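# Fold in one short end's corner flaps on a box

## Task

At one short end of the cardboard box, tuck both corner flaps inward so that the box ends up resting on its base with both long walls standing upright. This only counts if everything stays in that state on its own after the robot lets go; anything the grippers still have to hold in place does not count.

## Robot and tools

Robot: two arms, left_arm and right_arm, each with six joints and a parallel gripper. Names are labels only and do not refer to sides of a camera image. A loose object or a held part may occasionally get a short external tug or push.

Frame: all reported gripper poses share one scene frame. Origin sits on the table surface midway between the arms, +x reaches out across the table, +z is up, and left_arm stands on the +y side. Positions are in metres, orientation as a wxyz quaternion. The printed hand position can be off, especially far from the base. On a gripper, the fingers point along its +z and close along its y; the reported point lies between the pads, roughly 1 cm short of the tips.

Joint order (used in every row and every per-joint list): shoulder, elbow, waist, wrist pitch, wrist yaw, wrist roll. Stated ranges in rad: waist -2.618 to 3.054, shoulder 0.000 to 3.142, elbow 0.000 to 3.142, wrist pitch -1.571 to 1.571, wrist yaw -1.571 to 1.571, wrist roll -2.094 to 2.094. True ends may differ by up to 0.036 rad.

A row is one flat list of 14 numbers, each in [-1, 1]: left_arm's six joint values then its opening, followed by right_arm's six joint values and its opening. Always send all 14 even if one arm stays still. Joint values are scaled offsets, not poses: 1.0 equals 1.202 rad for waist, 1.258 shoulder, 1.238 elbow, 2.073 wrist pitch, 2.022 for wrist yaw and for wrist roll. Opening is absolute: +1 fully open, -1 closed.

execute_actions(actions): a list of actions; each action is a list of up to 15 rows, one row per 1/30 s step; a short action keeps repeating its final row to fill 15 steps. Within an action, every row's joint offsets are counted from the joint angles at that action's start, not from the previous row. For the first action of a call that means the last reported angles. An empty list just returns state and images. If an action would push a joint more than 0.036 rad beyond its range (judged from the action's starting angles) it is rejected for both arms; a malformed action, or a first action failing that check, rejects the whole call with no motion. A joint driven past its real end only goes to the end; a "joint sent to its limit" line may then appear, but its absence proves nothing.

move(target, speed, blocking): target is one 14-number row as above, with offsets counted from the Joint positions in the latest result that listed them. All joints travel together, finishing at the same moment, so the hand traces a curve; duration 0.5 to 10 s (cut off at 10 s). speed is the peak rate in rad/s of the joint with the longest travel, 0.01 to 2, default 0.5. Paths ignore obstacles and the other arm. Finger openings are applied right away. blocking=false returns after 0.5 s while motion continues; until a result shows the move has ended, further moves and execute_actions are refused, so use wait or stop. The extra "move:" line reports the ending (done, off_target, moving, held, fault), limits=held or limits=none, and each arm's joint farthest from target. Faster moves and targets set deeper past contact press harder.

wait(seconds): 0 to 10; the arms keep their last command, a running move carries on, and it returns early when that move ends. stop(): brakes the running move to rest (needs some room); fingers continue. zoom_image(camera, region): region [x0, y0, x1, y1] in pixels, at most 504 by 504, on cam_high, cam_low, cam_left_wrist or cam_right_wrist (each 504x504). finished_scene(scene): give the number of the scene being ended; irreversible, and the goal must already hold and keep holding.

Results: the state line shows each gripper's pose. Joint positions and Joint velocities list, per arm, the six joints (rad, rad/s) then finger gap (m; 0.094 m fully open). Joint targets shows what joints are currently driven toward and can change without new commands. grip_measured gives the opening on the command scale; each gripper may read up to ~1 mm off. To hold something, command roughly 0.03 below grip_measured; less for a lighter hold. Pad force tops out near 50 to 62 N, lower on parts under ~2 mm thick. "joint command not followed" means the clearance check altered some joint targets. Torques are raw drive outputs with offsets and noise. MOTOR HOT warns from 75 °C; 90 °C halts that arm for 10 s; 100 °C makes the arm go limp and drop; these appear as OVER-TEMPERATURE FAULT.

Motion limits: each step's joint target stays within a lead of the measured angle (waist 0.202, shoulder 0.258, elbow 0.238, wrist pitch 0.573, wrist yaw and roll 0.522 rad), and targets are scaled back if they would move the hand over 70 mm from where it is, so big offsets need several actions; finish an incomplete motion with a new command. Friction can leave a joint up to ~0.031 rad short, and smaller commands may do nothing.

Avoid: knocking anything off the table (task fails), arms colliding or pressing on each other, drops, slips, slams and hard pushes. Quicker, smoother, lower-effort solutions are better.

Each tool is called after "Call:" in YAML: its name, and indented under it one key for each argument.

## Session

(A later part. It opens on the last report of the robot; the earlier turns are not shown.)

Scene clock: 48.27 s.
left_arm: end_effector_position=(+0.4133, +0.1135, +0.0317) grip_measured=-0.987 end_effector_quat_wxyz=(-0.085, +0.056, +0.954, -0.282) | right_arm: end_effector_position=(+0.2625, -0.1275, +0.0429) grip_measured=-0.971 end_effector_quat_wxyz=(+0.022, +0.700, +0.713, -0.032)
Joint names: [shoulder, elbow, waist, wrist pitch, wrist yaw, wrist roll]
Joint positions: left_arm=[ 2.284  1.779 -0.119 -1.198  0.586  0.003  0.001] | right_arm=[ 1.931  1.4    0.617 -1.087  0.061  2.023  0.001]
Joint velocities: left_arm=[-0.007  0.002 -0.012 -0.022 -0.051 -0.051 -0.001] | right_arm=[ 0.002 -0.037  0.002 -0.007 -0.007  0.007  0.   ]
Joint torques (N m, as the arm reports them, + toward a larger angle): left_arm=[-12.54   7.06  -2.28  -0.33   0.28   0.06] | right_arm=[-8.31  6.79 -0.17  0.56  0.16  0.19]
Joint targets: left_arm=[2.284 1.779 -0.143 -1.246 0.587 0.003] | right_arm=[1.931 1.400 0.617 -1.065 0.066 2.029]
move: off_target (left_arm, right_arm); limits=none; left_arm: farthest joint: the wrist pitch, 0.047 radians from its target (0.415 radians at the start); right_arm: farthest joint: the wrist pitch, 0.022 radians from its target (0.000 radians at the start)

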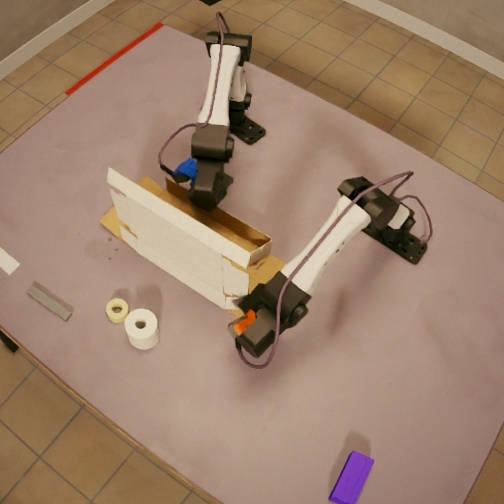

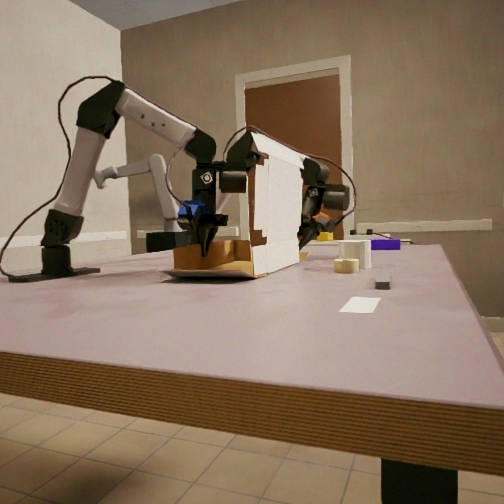

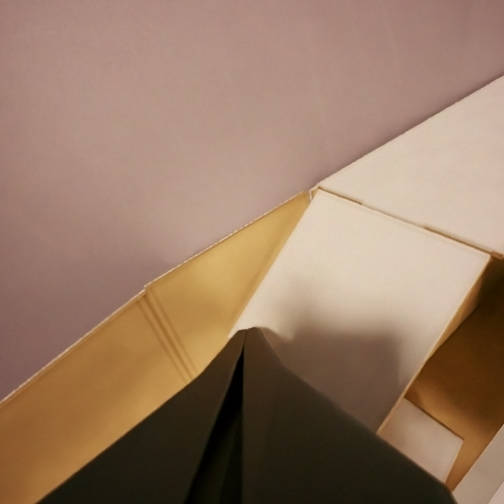

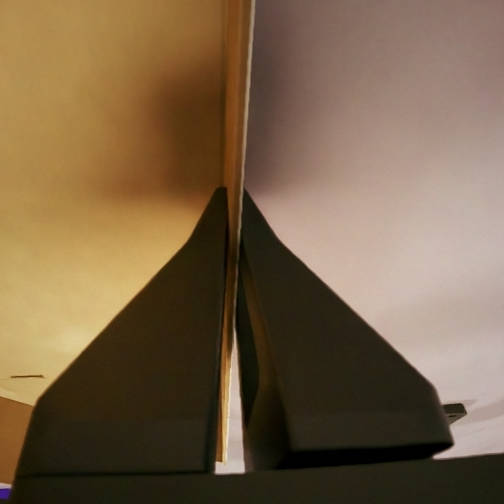

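Call:
move:
  target: [0.03,0,-0.06,0,0.16,0,-1, 0,0,0,0,0,0,-1]
  speed: 0.3

Call:
move:
  target: [-0.08,0,0.2,0,-0.1,0,-1, 0,0,0,0,0,0,-1]

Call:
zoom_image:
  camera: "cam_high"
  region: [100, 150, 340, 390]

Scene clock: 54.50 s.
left_arm: end_effector_position=(+0.4053, +0.0651, +0.0535) grip_measured=-0.987 end_effector_quat_wxyz=(-0.105, +0.057, +0.906, -0.406) | right_arm: end_effector_position=(+0.2529, -0.1392, +0.0442) grip_measured=-0.971 end_effector_quat_wxyz=(+0.023, +0.711, +0.700, -0.062)
Joint names: [shoulder, elbow, waist, wrist pitch, wrist yaw, wrist roll]
Joint positions: left_arm=[ 2.305  1.779 -0.154 -1.191  0.857  0.003  0.001] | right_arm=[ 1.931  1.4    0.609 -1.143  0.083  2.051  0.001]
Joint velocities: left_arm=[ 0.007 -0.012  0.007 -0.051 -0.081 -0.007 -0.   ] | right_arm=[-0.007  0.022 -0.007 -0.007 -0.007  0.051  0.   ]
Joint torques (N m, as the arm reports them, + toward a larger angle): left_arm=[-11.54   7.09  -3.49   0.13   0.83   0.07] | right_arm=[-8.21  6.63  0.5   0.78 -0.1  -0.14]
Joint targets: left_arm=[2.322 1.779 -0.191 -1.198 0.909 0.003] | right_arm=[1.931 1.400 0.617 -1.087 0.061 2.023]
move: off_target (left_arm, right_arm); limits=none; left_arm: farthest joint: the wrist yaw, 0.053 radians from its target (0.324 radians at the start); right_arm: farthest joint: the wrist pitch, 0.056 radians from its target (0.000 radians at the start)

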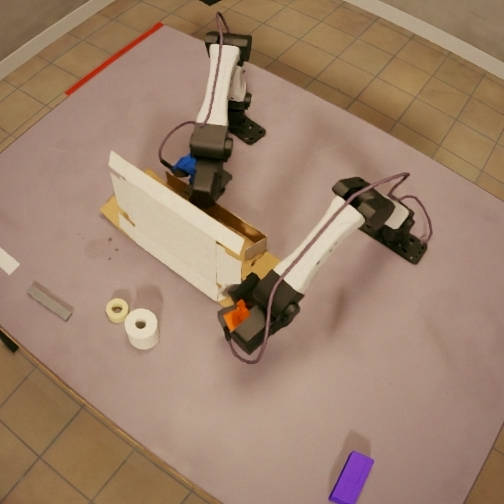

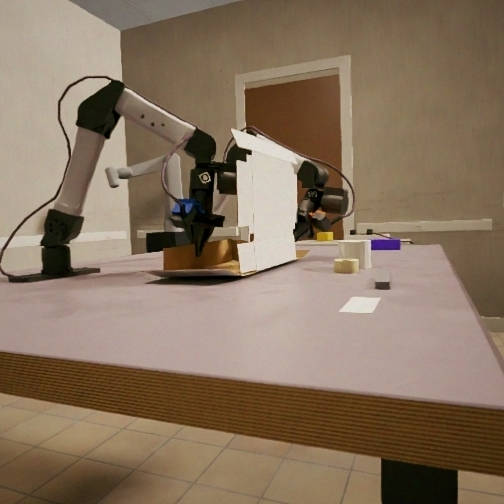

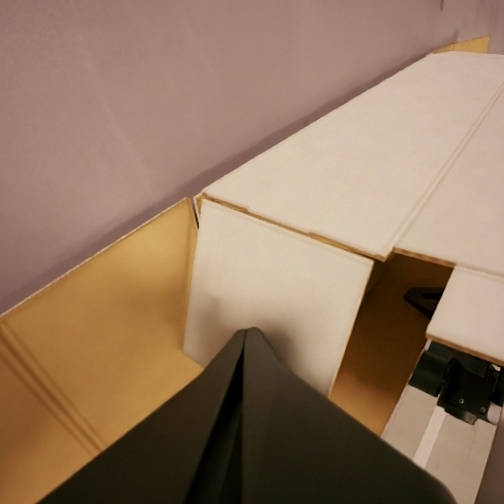

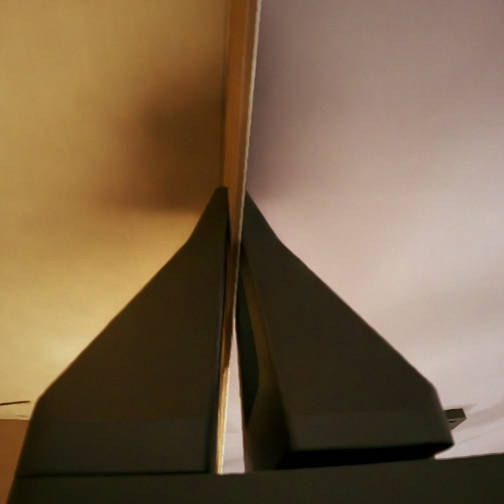

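Scene clock: 55.70 s.
left_arm: end_effector_position=(+0.4446, +0.1872, +0.0649) grip_measured=-0.987 end_effector_quat_wxyz=(-0.019, -0.035, +0.944, -0.327) | right_arm: end_effector_position=(+0.2519, -0.1394, +0.0442) grip_measured=-0.971 end_effector_quat_wxyz=(+0.022, +0.710, +0.701, -0.064)
Joint names: [shoulder, elbow, waist, wrist pitch, wrist yaw, wrist roll]
Joint positions: left_arm=[ 2.219  1.779  0.091 -1.191  0.666  0.003  0.001] | right_arm=[ 1.931  1.4    0.609 -1.147  0.081  2.05   0.001]
Joint velocities: left_arm=[-0.017  0.002 -0.002  0.007 -0.051  0.007 -0.   ] | right_arm=[ 0.012 -0.007 -0.022  0.051 -0.022 -0.007  0.   ]
Joint torques (N m, as the arm reports them, + toward a larger angle): left_arm=[-13.53   7.33  -0.35   0.43   0.17   0.07] | right_arm=[-8.2   6.62 -0.14  0.21  0.14  0.15]
Joint targets: left_arm=[2.205 1.779 0.087 -1.191 0.655 0.003] | right_arm=[1.931 1.400 0.610 -1.143 0.083 2.052]
move: done; limits=none; left_arm: farthest joint: the shoulder, 0.015 radians from its target (0.101 radians at the start); right_arm: farthest joint: the wrist pitch, 0.004 radians from its target (0.000 radians at the start)

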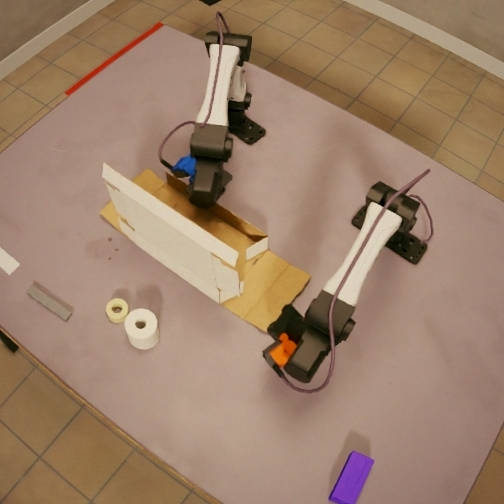

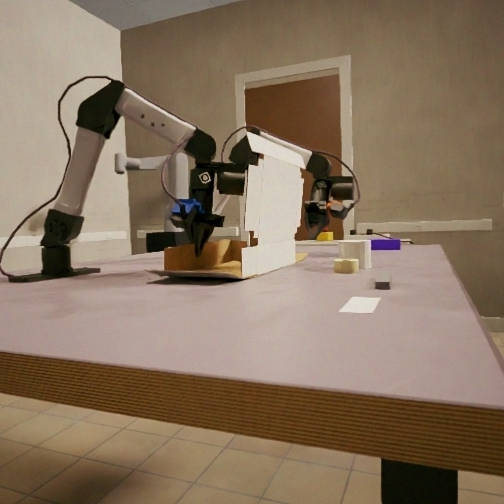

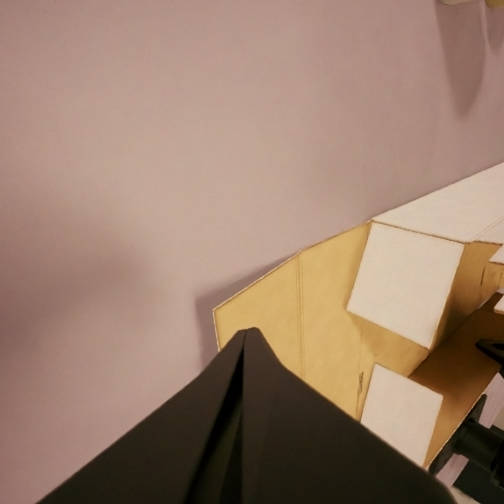

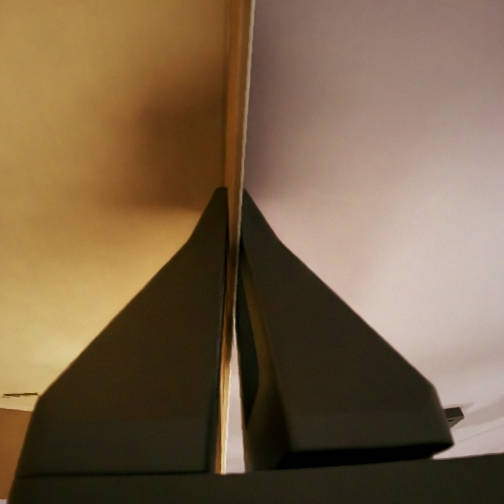

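Region (100, 150, 340, 390) of cam_high's 504x504 image, scaled by 2.100, with more detail than that image has.

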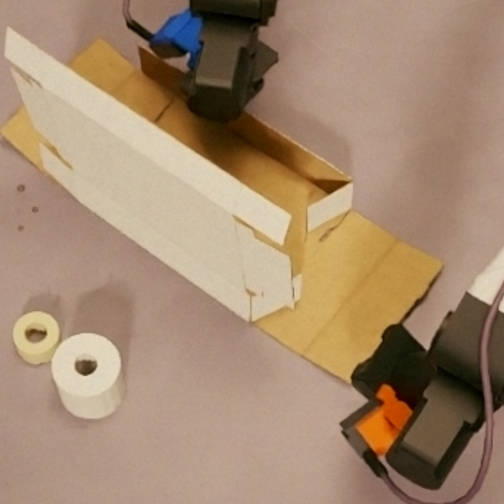

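Call:
move:
  target: [0.075,0,-0.31,0,0,0,-1, 0,0,0,0,0,0,-1]
  speed: 0.3

Call:
move:
  target: [-0.08,0,0.28,0,0,0,-1, 0,0,0,0,0,0,-1]

Call:
zoom_image:
  camera: "cam_high"
  region: [100, 150, 340, 390]

Scene clock: 62.23 s.
left_arm: end_effector_position=(+0.3853, +0.0489, +0.0357) grip_measured=-0.987 end_effector_quat_wxyz=(-0.111, +0.120, +0.936, -0.311) | right_arm: end_effector_position=(+0.2463, -0.1523, +0.0459) grip_measured=-0.971 end_effector_quat_wxyz=(+0.025, +0.723, +0.685, -0.087)
Joint names: [shoulder, elbow, waist, wrist pitch, wrist yaw, wrist roll]
Joint positions: left_arm=[ 2.292  1.779 -0.263 -1.192  0.661  0.002  0.001] | right_arm=[ 1.931  1.4    0.592 -1.19   0.101  2.074  0.001]
Joint velocities: left_arm=[-0.012 -0.002 -0.002 -0.007 -0.051 -0.022  0.   ] | right_arm=[ 0.012 -0.022  0.002  0.007  0.022  0.037 -0.   ]
Joint torques (N m, as the arm reports them, + toward a larger angle): left_arm=[-11.36   7.06  -1.69   0.28   0.29   0.06] | right_arm=[-8.14  6.54  1.43  0.51 -0.08 -0.08]
Joint targets: left_arm=[2.314 1.779 -0.281 -1.191 0.666 0.003] | right_arm=[1.931 1.400 0.609 -1.147 0.081 2.049]
move: off_target (left_arm, right_arm); limits=none; left_arm: farthest joint: the shoulder, 0.021 radians from its target (0.094 radians at the start); right_arm: farthest joint: the wrist pitch, 0.043 radians from its target (0.000 radians at the start)

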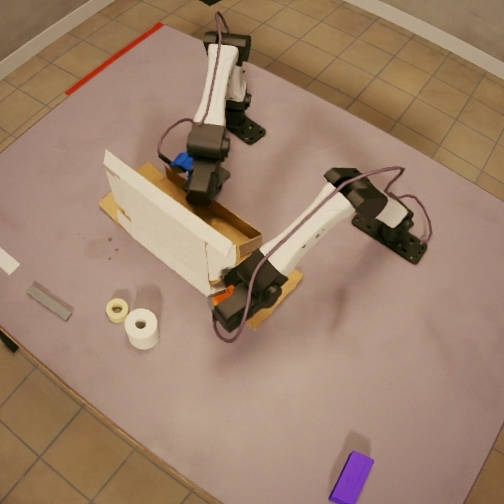

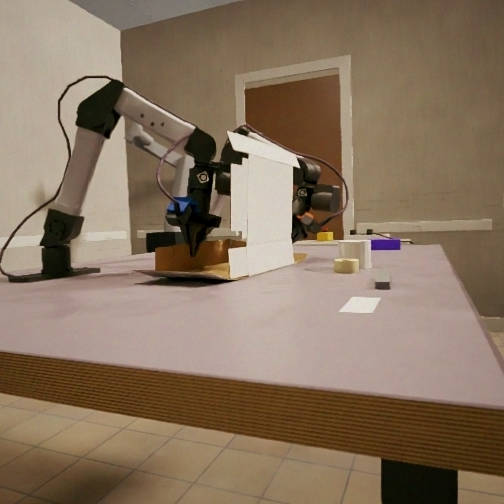

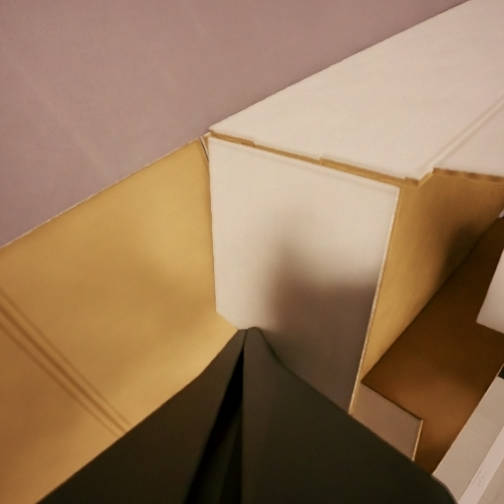

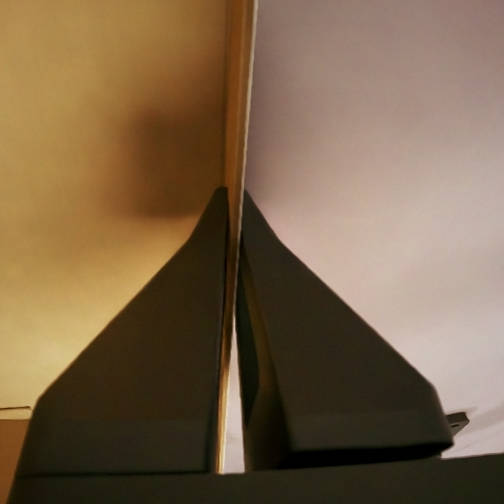

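Scene clock: 63.33 s.
left_arm: end_effector_position=(+0.4435, +0.1820, +0.0678) grip_measured=-0.987 end_effector_quat_wxyz=(-0.018, -0.027, +0.945, -0.325) | right_arm: end_effector_position=(+0.2463, -0.1522, +0.0459) grip_measured=-0.971 end_effector_quat_wxyz=(+0.025, +0.724, +0.684, -0.087)
Joint names: [shoulder, elbow, waist, wrist pitch, wrist yaw, wrist roll]
Joint positions: left_arm=[ 2.21   1.779  0.077 -1.192  0.661  0.002  0.001] | right_arm=[ 1.931  1.4    0.592 -1.19   0.1    2.077  0.001]
Joint velocities: left_arm=[-0.007 -0.022 -0.012 -0.022  0.095 -0.007 -0.001] | right_arm=[-0.017 -0.012  0.007 -0.007 -0.022 -0.066 -0.   ]
Joint torques (N m, as the arm reports them, + toward a larger angle): left_arm=[-13.75   7.35  -0.42   0.45   0.29   0.06] | right_arm=[-8.11  6.56 -0.2   0.06  0.14  0.1 ]
Joint targets: left_arm=[2.192 1.779 0.073 -1.192 0.661 0.002] | right_arm=[1.931 1.400 0.592 -1.190 0.101 2.074]
move: done; limits=none; left_arm: farthest joint: the shoulder, 0.019 radians from its target (0.101 radians at the start); right_arm: farthest joint: the wrist roll, 0.003 radians from its target (0.000 radians at the start)

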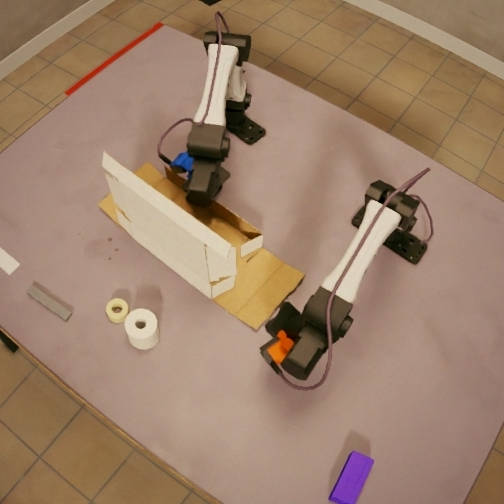

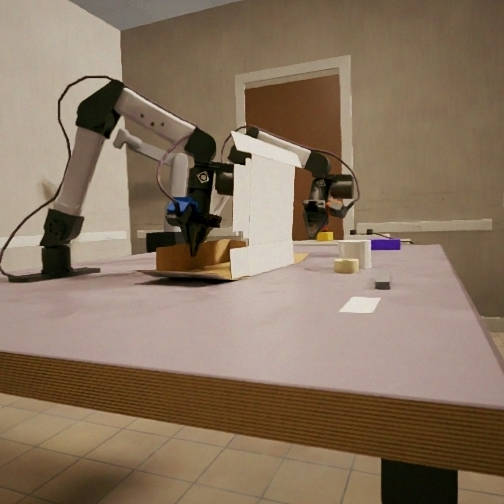

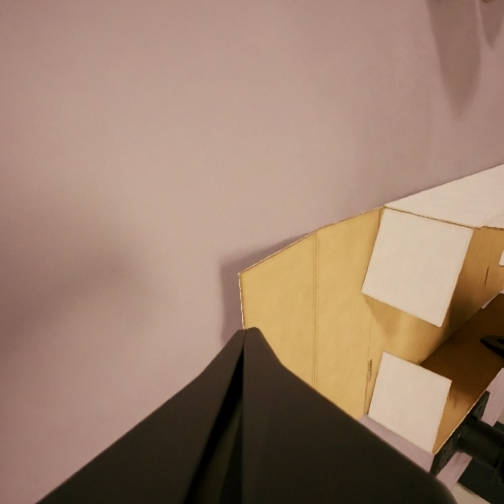

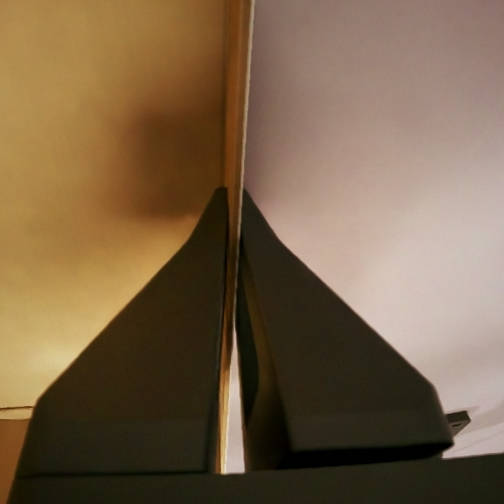

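Region (100, 150, 340, 390) of cam_high's 504x504 image, scaled by 2.100, with more detail than that image has.

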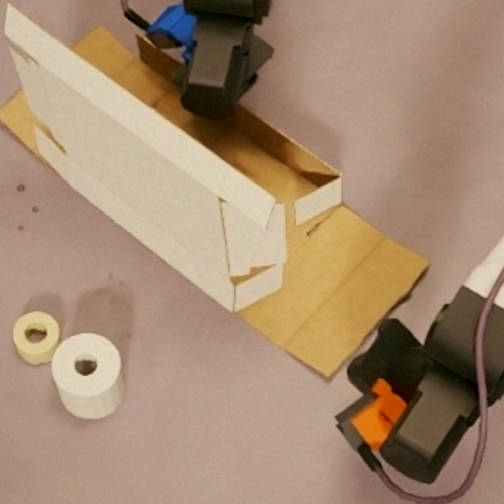

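Call:
move:
  target: [0.15,0,-0.1,0.08,0.17,0,-1, 0,0,0,0,0,0,-1]

Call:
move:
  target: [0,0,-0.17,0,0,0,-1, 0,0,0,0,0,0,-1]
  speed: 0.3

Call:
move:
  target: [-0.1,0,0.28,0,0,0,-1, 0,0,0,0,0,0,0.3]

Call:
move:
  target: [0,0,0,0,0,0,-1, -0.17,0,0,0,0,0,0.3]

Call:
zoom_image:
  camera: "cam_high"
  region: [100, 150, 340, 390]

Scene clock: 72.10 s.
left_arm: end_effector_position=(+0.4486, +0.0941, +0.0362) grip_measured=-0.987 end_effector_quat_wxyz=(-0.050, +0.016, +0.878, -0.475) | right_arm: end_effector_position=(+0.2463, -0.1522, +0.0459) grip_measured=-0.971 end_effector_quat_wxyz=(+0.025, +0.724, +0.684, -0.087)
Joint names: [shoulder, elbow, waist, wrist pitch, wrist yaw, wrist roll]
Joint positions: left_arm=[ 2.387  1.779 -0.039 -1.037  0.994  0.002  0.001] | right_arm=[ 1.931  1.4    0.592 -1.19   0.1    2.077  0.001]
Joint velocities: left_arm=[-0.002  0.007  0.007 -0.081  0.022 -0.022  0.   ] | right_arm=[ 0.002 -0.007 -0.007 -0.066 -0.022 -0.081  0.   ]
Joint torques (N m, as the arm reports them, + toward a larger angle): left_arm=[-12.4    7.04  -0.36   0.58   0.5    0.08] | right_arm=[-8.11  6.57 -0.2   0.07  0.13  0.13]
Joint targets: left_arm=[2.399 1.779 -0.043 -1.026 1.004 0.002] | right_arm=[1.931 1.400 0.592 -1.190 0.100 2.077]
move: done; limits=none; left_arm: farthest joint: the shoulder, 0.012 radians from its target (0.188 radians at the start); right_arm: farthest joint: the waist, 0.000 radians from its target (0.000 radians at the start)

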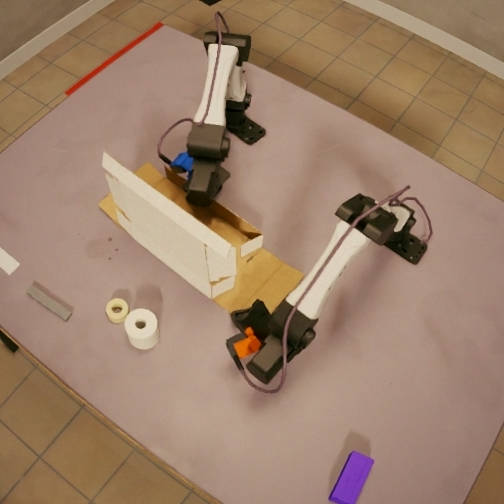

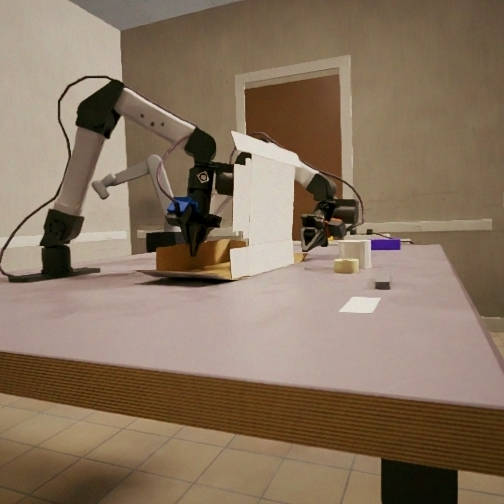

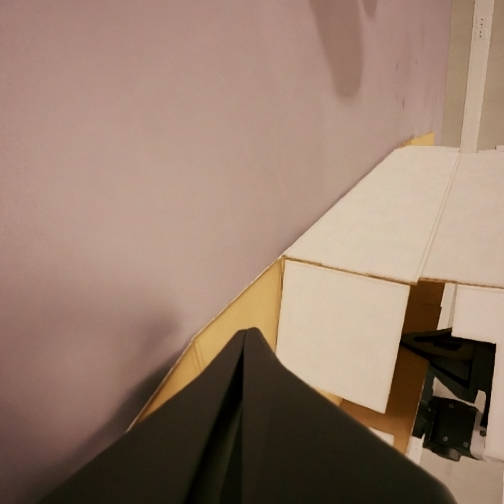

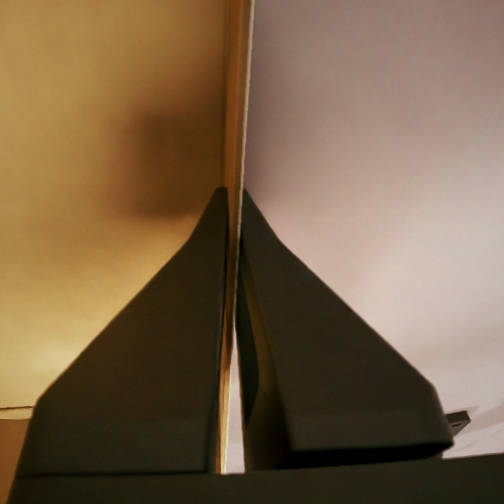

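Scene clock: 73.23 s.
left_arm: end_effector_position=(+0.4102, +0.0213, +0.0340) grip_measured=-0.987 end_effector_quat_wxyz=(-0.091, +0.097, +0.877, -0.462) | right_arm: end_effector_position=(+0.2424, -0.1555, +0.0468) grip_measured=-0.971 end_effector_quat_wxyz=(+0.025, +0.723, +0.683, -0.097)
Joint names: [shoulder, elbow, waist, wrist pitch, wrist yaw, wrist roll]
Joint positions: left_arm=[ 2.387  1.779 -0.222 -1.034  0.978  0.002  0.001] | right_arm=[ 1.931  1.4    0.592 -1.21   0.108  2.08   0.001]
Joint velocities: left_arm=[-0.007  0.002  0.002  0.007 -0.022 -0.007  0.001] | right_arm=[ 0.002 -0.017 -0.012  0.022 -0.037 -0.066  0.   ]
Joint torques (N m, as the arm reports them, + toward a larger angle): left_arm=[-13.3    7.06  -1.97   0.3    0.58   0.06] | right_arm=[-8.09  6.51 -0.21  0.23  0.06  0.1 ]
Joint targets: left_arm=[2.387 1.779 -0.243 -1.037 0.994 0.002] | right_arm=[1.931 1.400 0.592 -1.190 0.100 2.077]
move: off_target (left_arm); limits=none; left_arm: farthest joint: the waist, 0.021 radians from its target (0.204 radians at the start); right_arm: farthest joint: the wrist pitch, 0.020 radians from its target (0.000 radians at the start)

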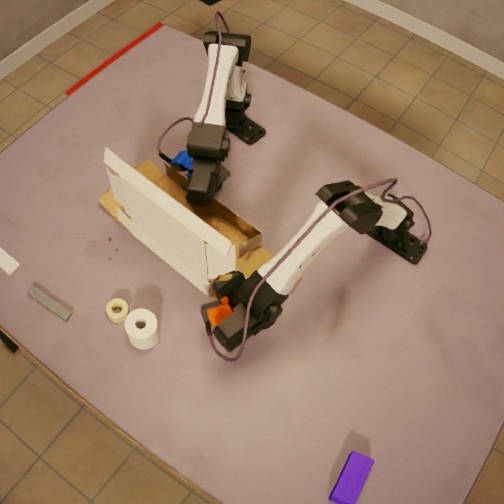

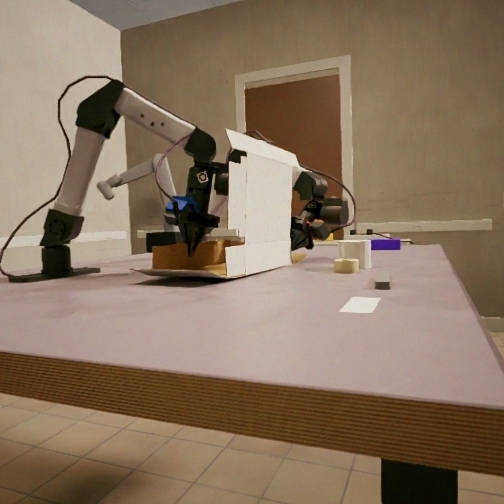

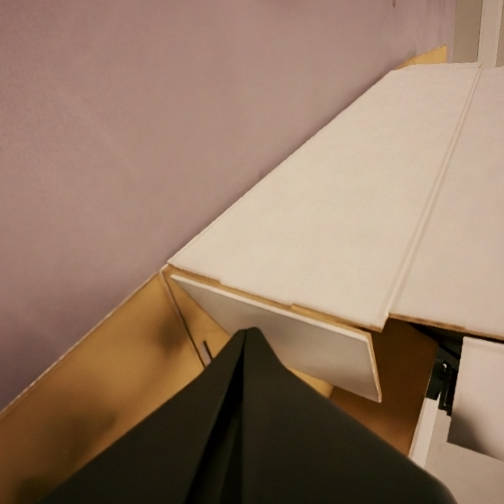

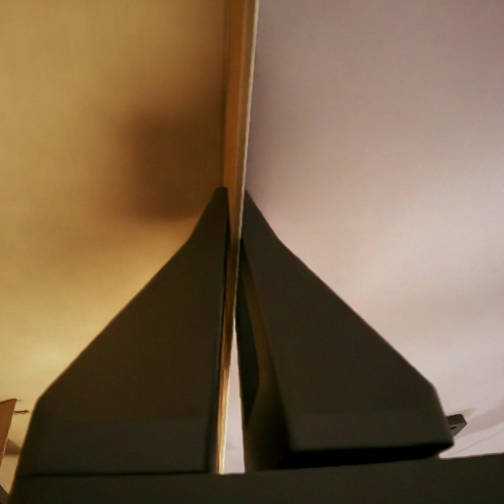

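Scene clock: 74.33 s.
left_arm: end_effector_position=(+0.4774, +0.1651, +0.0792) grip_measured=-0.987 end_effector_quat_wxyz=(+0.036, -0.028, +0.882, -0.468) | right_arm: end_effector_position=(+0.2424, -0.1556, +0.0469) grip_measured=+0.297 end_effector_quat_wxyz=(+0.025, +0.723, +0.683, -0.098)
Joint names: [shoulder, elbow, waist, wrist pitch, wrist yaw, wrist roll]
Joint positions: left_arm=[ 2.279  1.779  0.119 -1.034  0.978  0.002  0.001] | right_arm=[ 1.931  1.4    0.592 -1.211  0.108  2.08   0.061]
Joint velocities: left_arm=[-0.002  0.022 -0.017 -0.037  0.007  0.007 -0.001] | right_arm=[ 0.017 -0.007 -0.017 -0.022 -0.022  0.037 -0.   ]
Joint torques (N m, as the arm reports them, + toward a larger angle): left_arm=[-14.     7.52  -0.51   0.63   0.41   0.09] | right_arm=[-8.1   6.47 -0.22  0.02  0.13  0.13]
Joint targets: left_arm=[2.261 1.779 0.115 -1.034 0.978 0.002] | right_arm=[1.931 1.400 0.592 -1.210 0.108 2.080]
move: done; limits=none; left_arm: farthest joint: the shoulder, 0.018 radians from its target (0.126 radians at the start); right_arm: farthest joint: the wrist pitch, 0.001 radians from its target (0.000 radians at the start)

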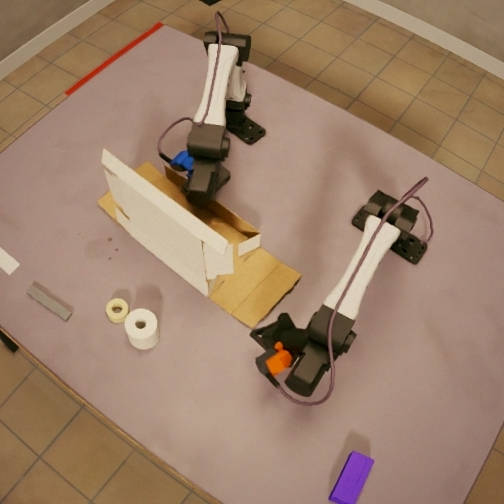

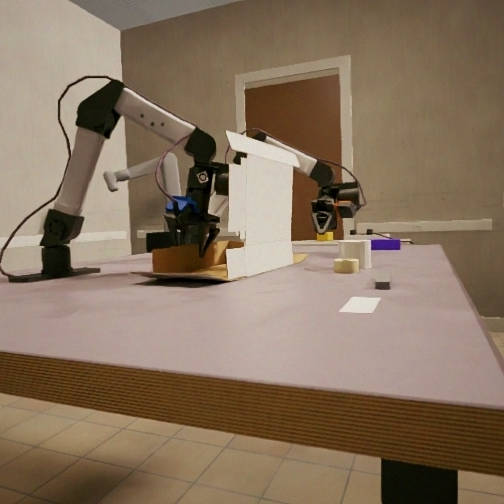

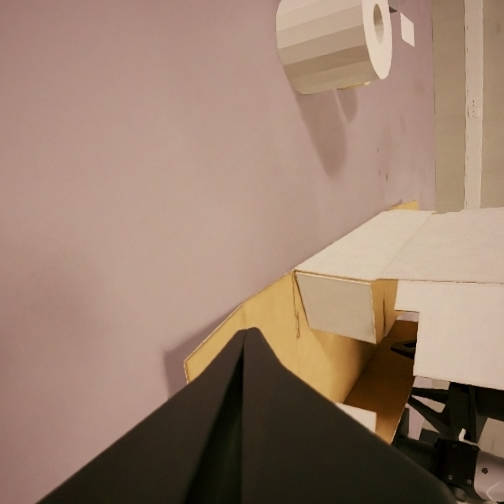

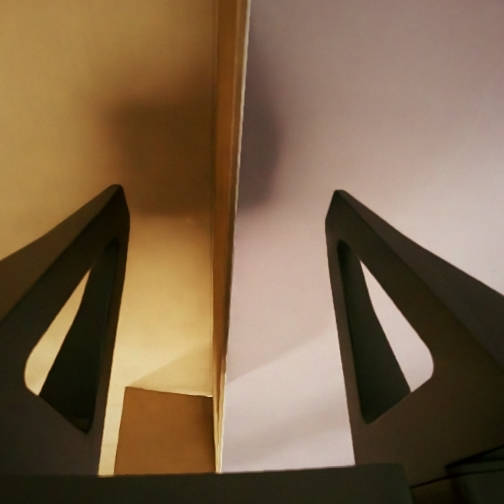

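Scene clock: 75.13 s.
left_arm: end_effector_position=(+0.4774, +0.1651, +0.0792) grip_measured=-0.987 end_effector_quat_wxyz=(+0.036, -0.028, +0.882, -0.468) | right_arm: end_effector_position=(+0.2492, -0.1524, +0.1081) grip_measured=+0.297 end_effector_quat_wxyz=(+0.057, +0.730, +0.681, +0.000)
Joint names: [shoulder, elbow, waist, wrist pitch, wrist yaw, wrist roll]
Joint positions: left_arm=[ 2.279  1.779  0.119 -1.034  0.978  0.002  0.001] | right_arm=[ 1.725  1.4    0.592 -1.21   0.108  2.08   0.061]
Joint velocities: left_arm=[-0.007  0.002  0.012 -0.007 -0.007  0.007 -0.001] | right_arm=[ 0.007  0.007 -0.002 -0.066 -0.037 -0.007  0.   ]
Joint torques (N m, as the arm reports them, + toward a larger angle): left_arm=[-12.93   7.42   0.02   0.66   0.43   0.07] | right_arm=[-7.36  7.21 -0.18  0.5   0.14  0.12]
Joint targets: left_arm=[2.279 1.779 0.119 -1.034 0.978 0.002] | right_arm=[1.717 1.400 0.592 -1.210 0.108 2.080]
move: done; limits=none; left_arm: farthest joint: the waist, 0.000 radians from its target (0.000 radians at the start); right_arm: farthest joint: the shoulder, 0.008 radians from its target (0.214 radians at the start)

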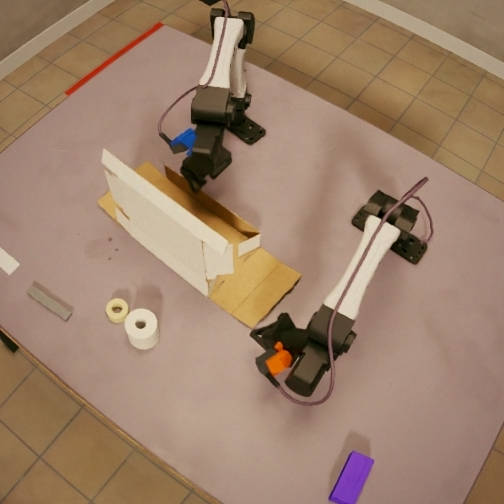

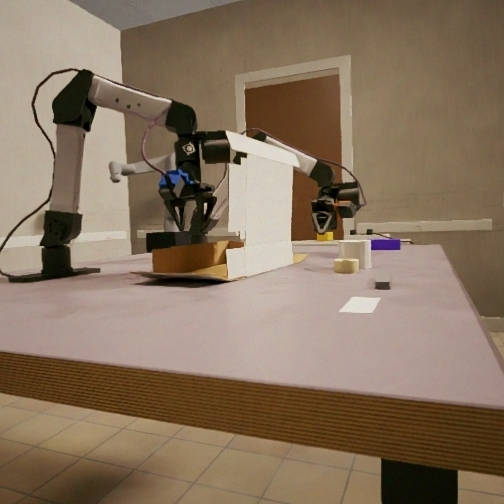

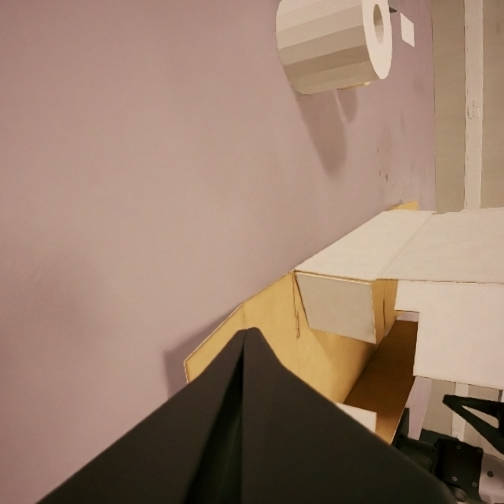

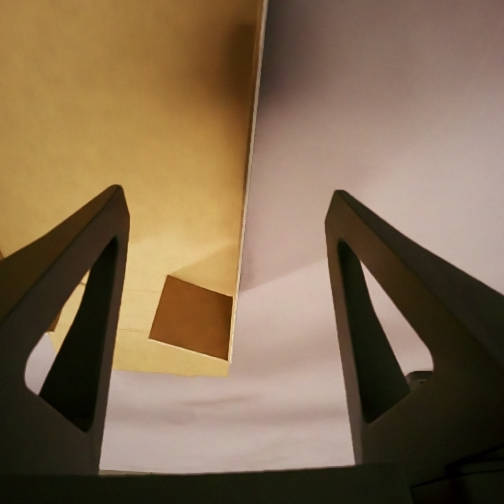

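Region (100, 150, 340, 390) of cam_high's 504x504 image, scaled by 2.100, with more detail than that image has.

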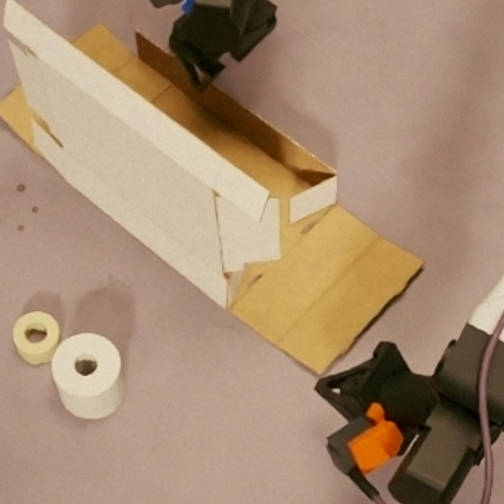

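Call:
finished_scene:
  scene: 2

The scene is finished: the task was done.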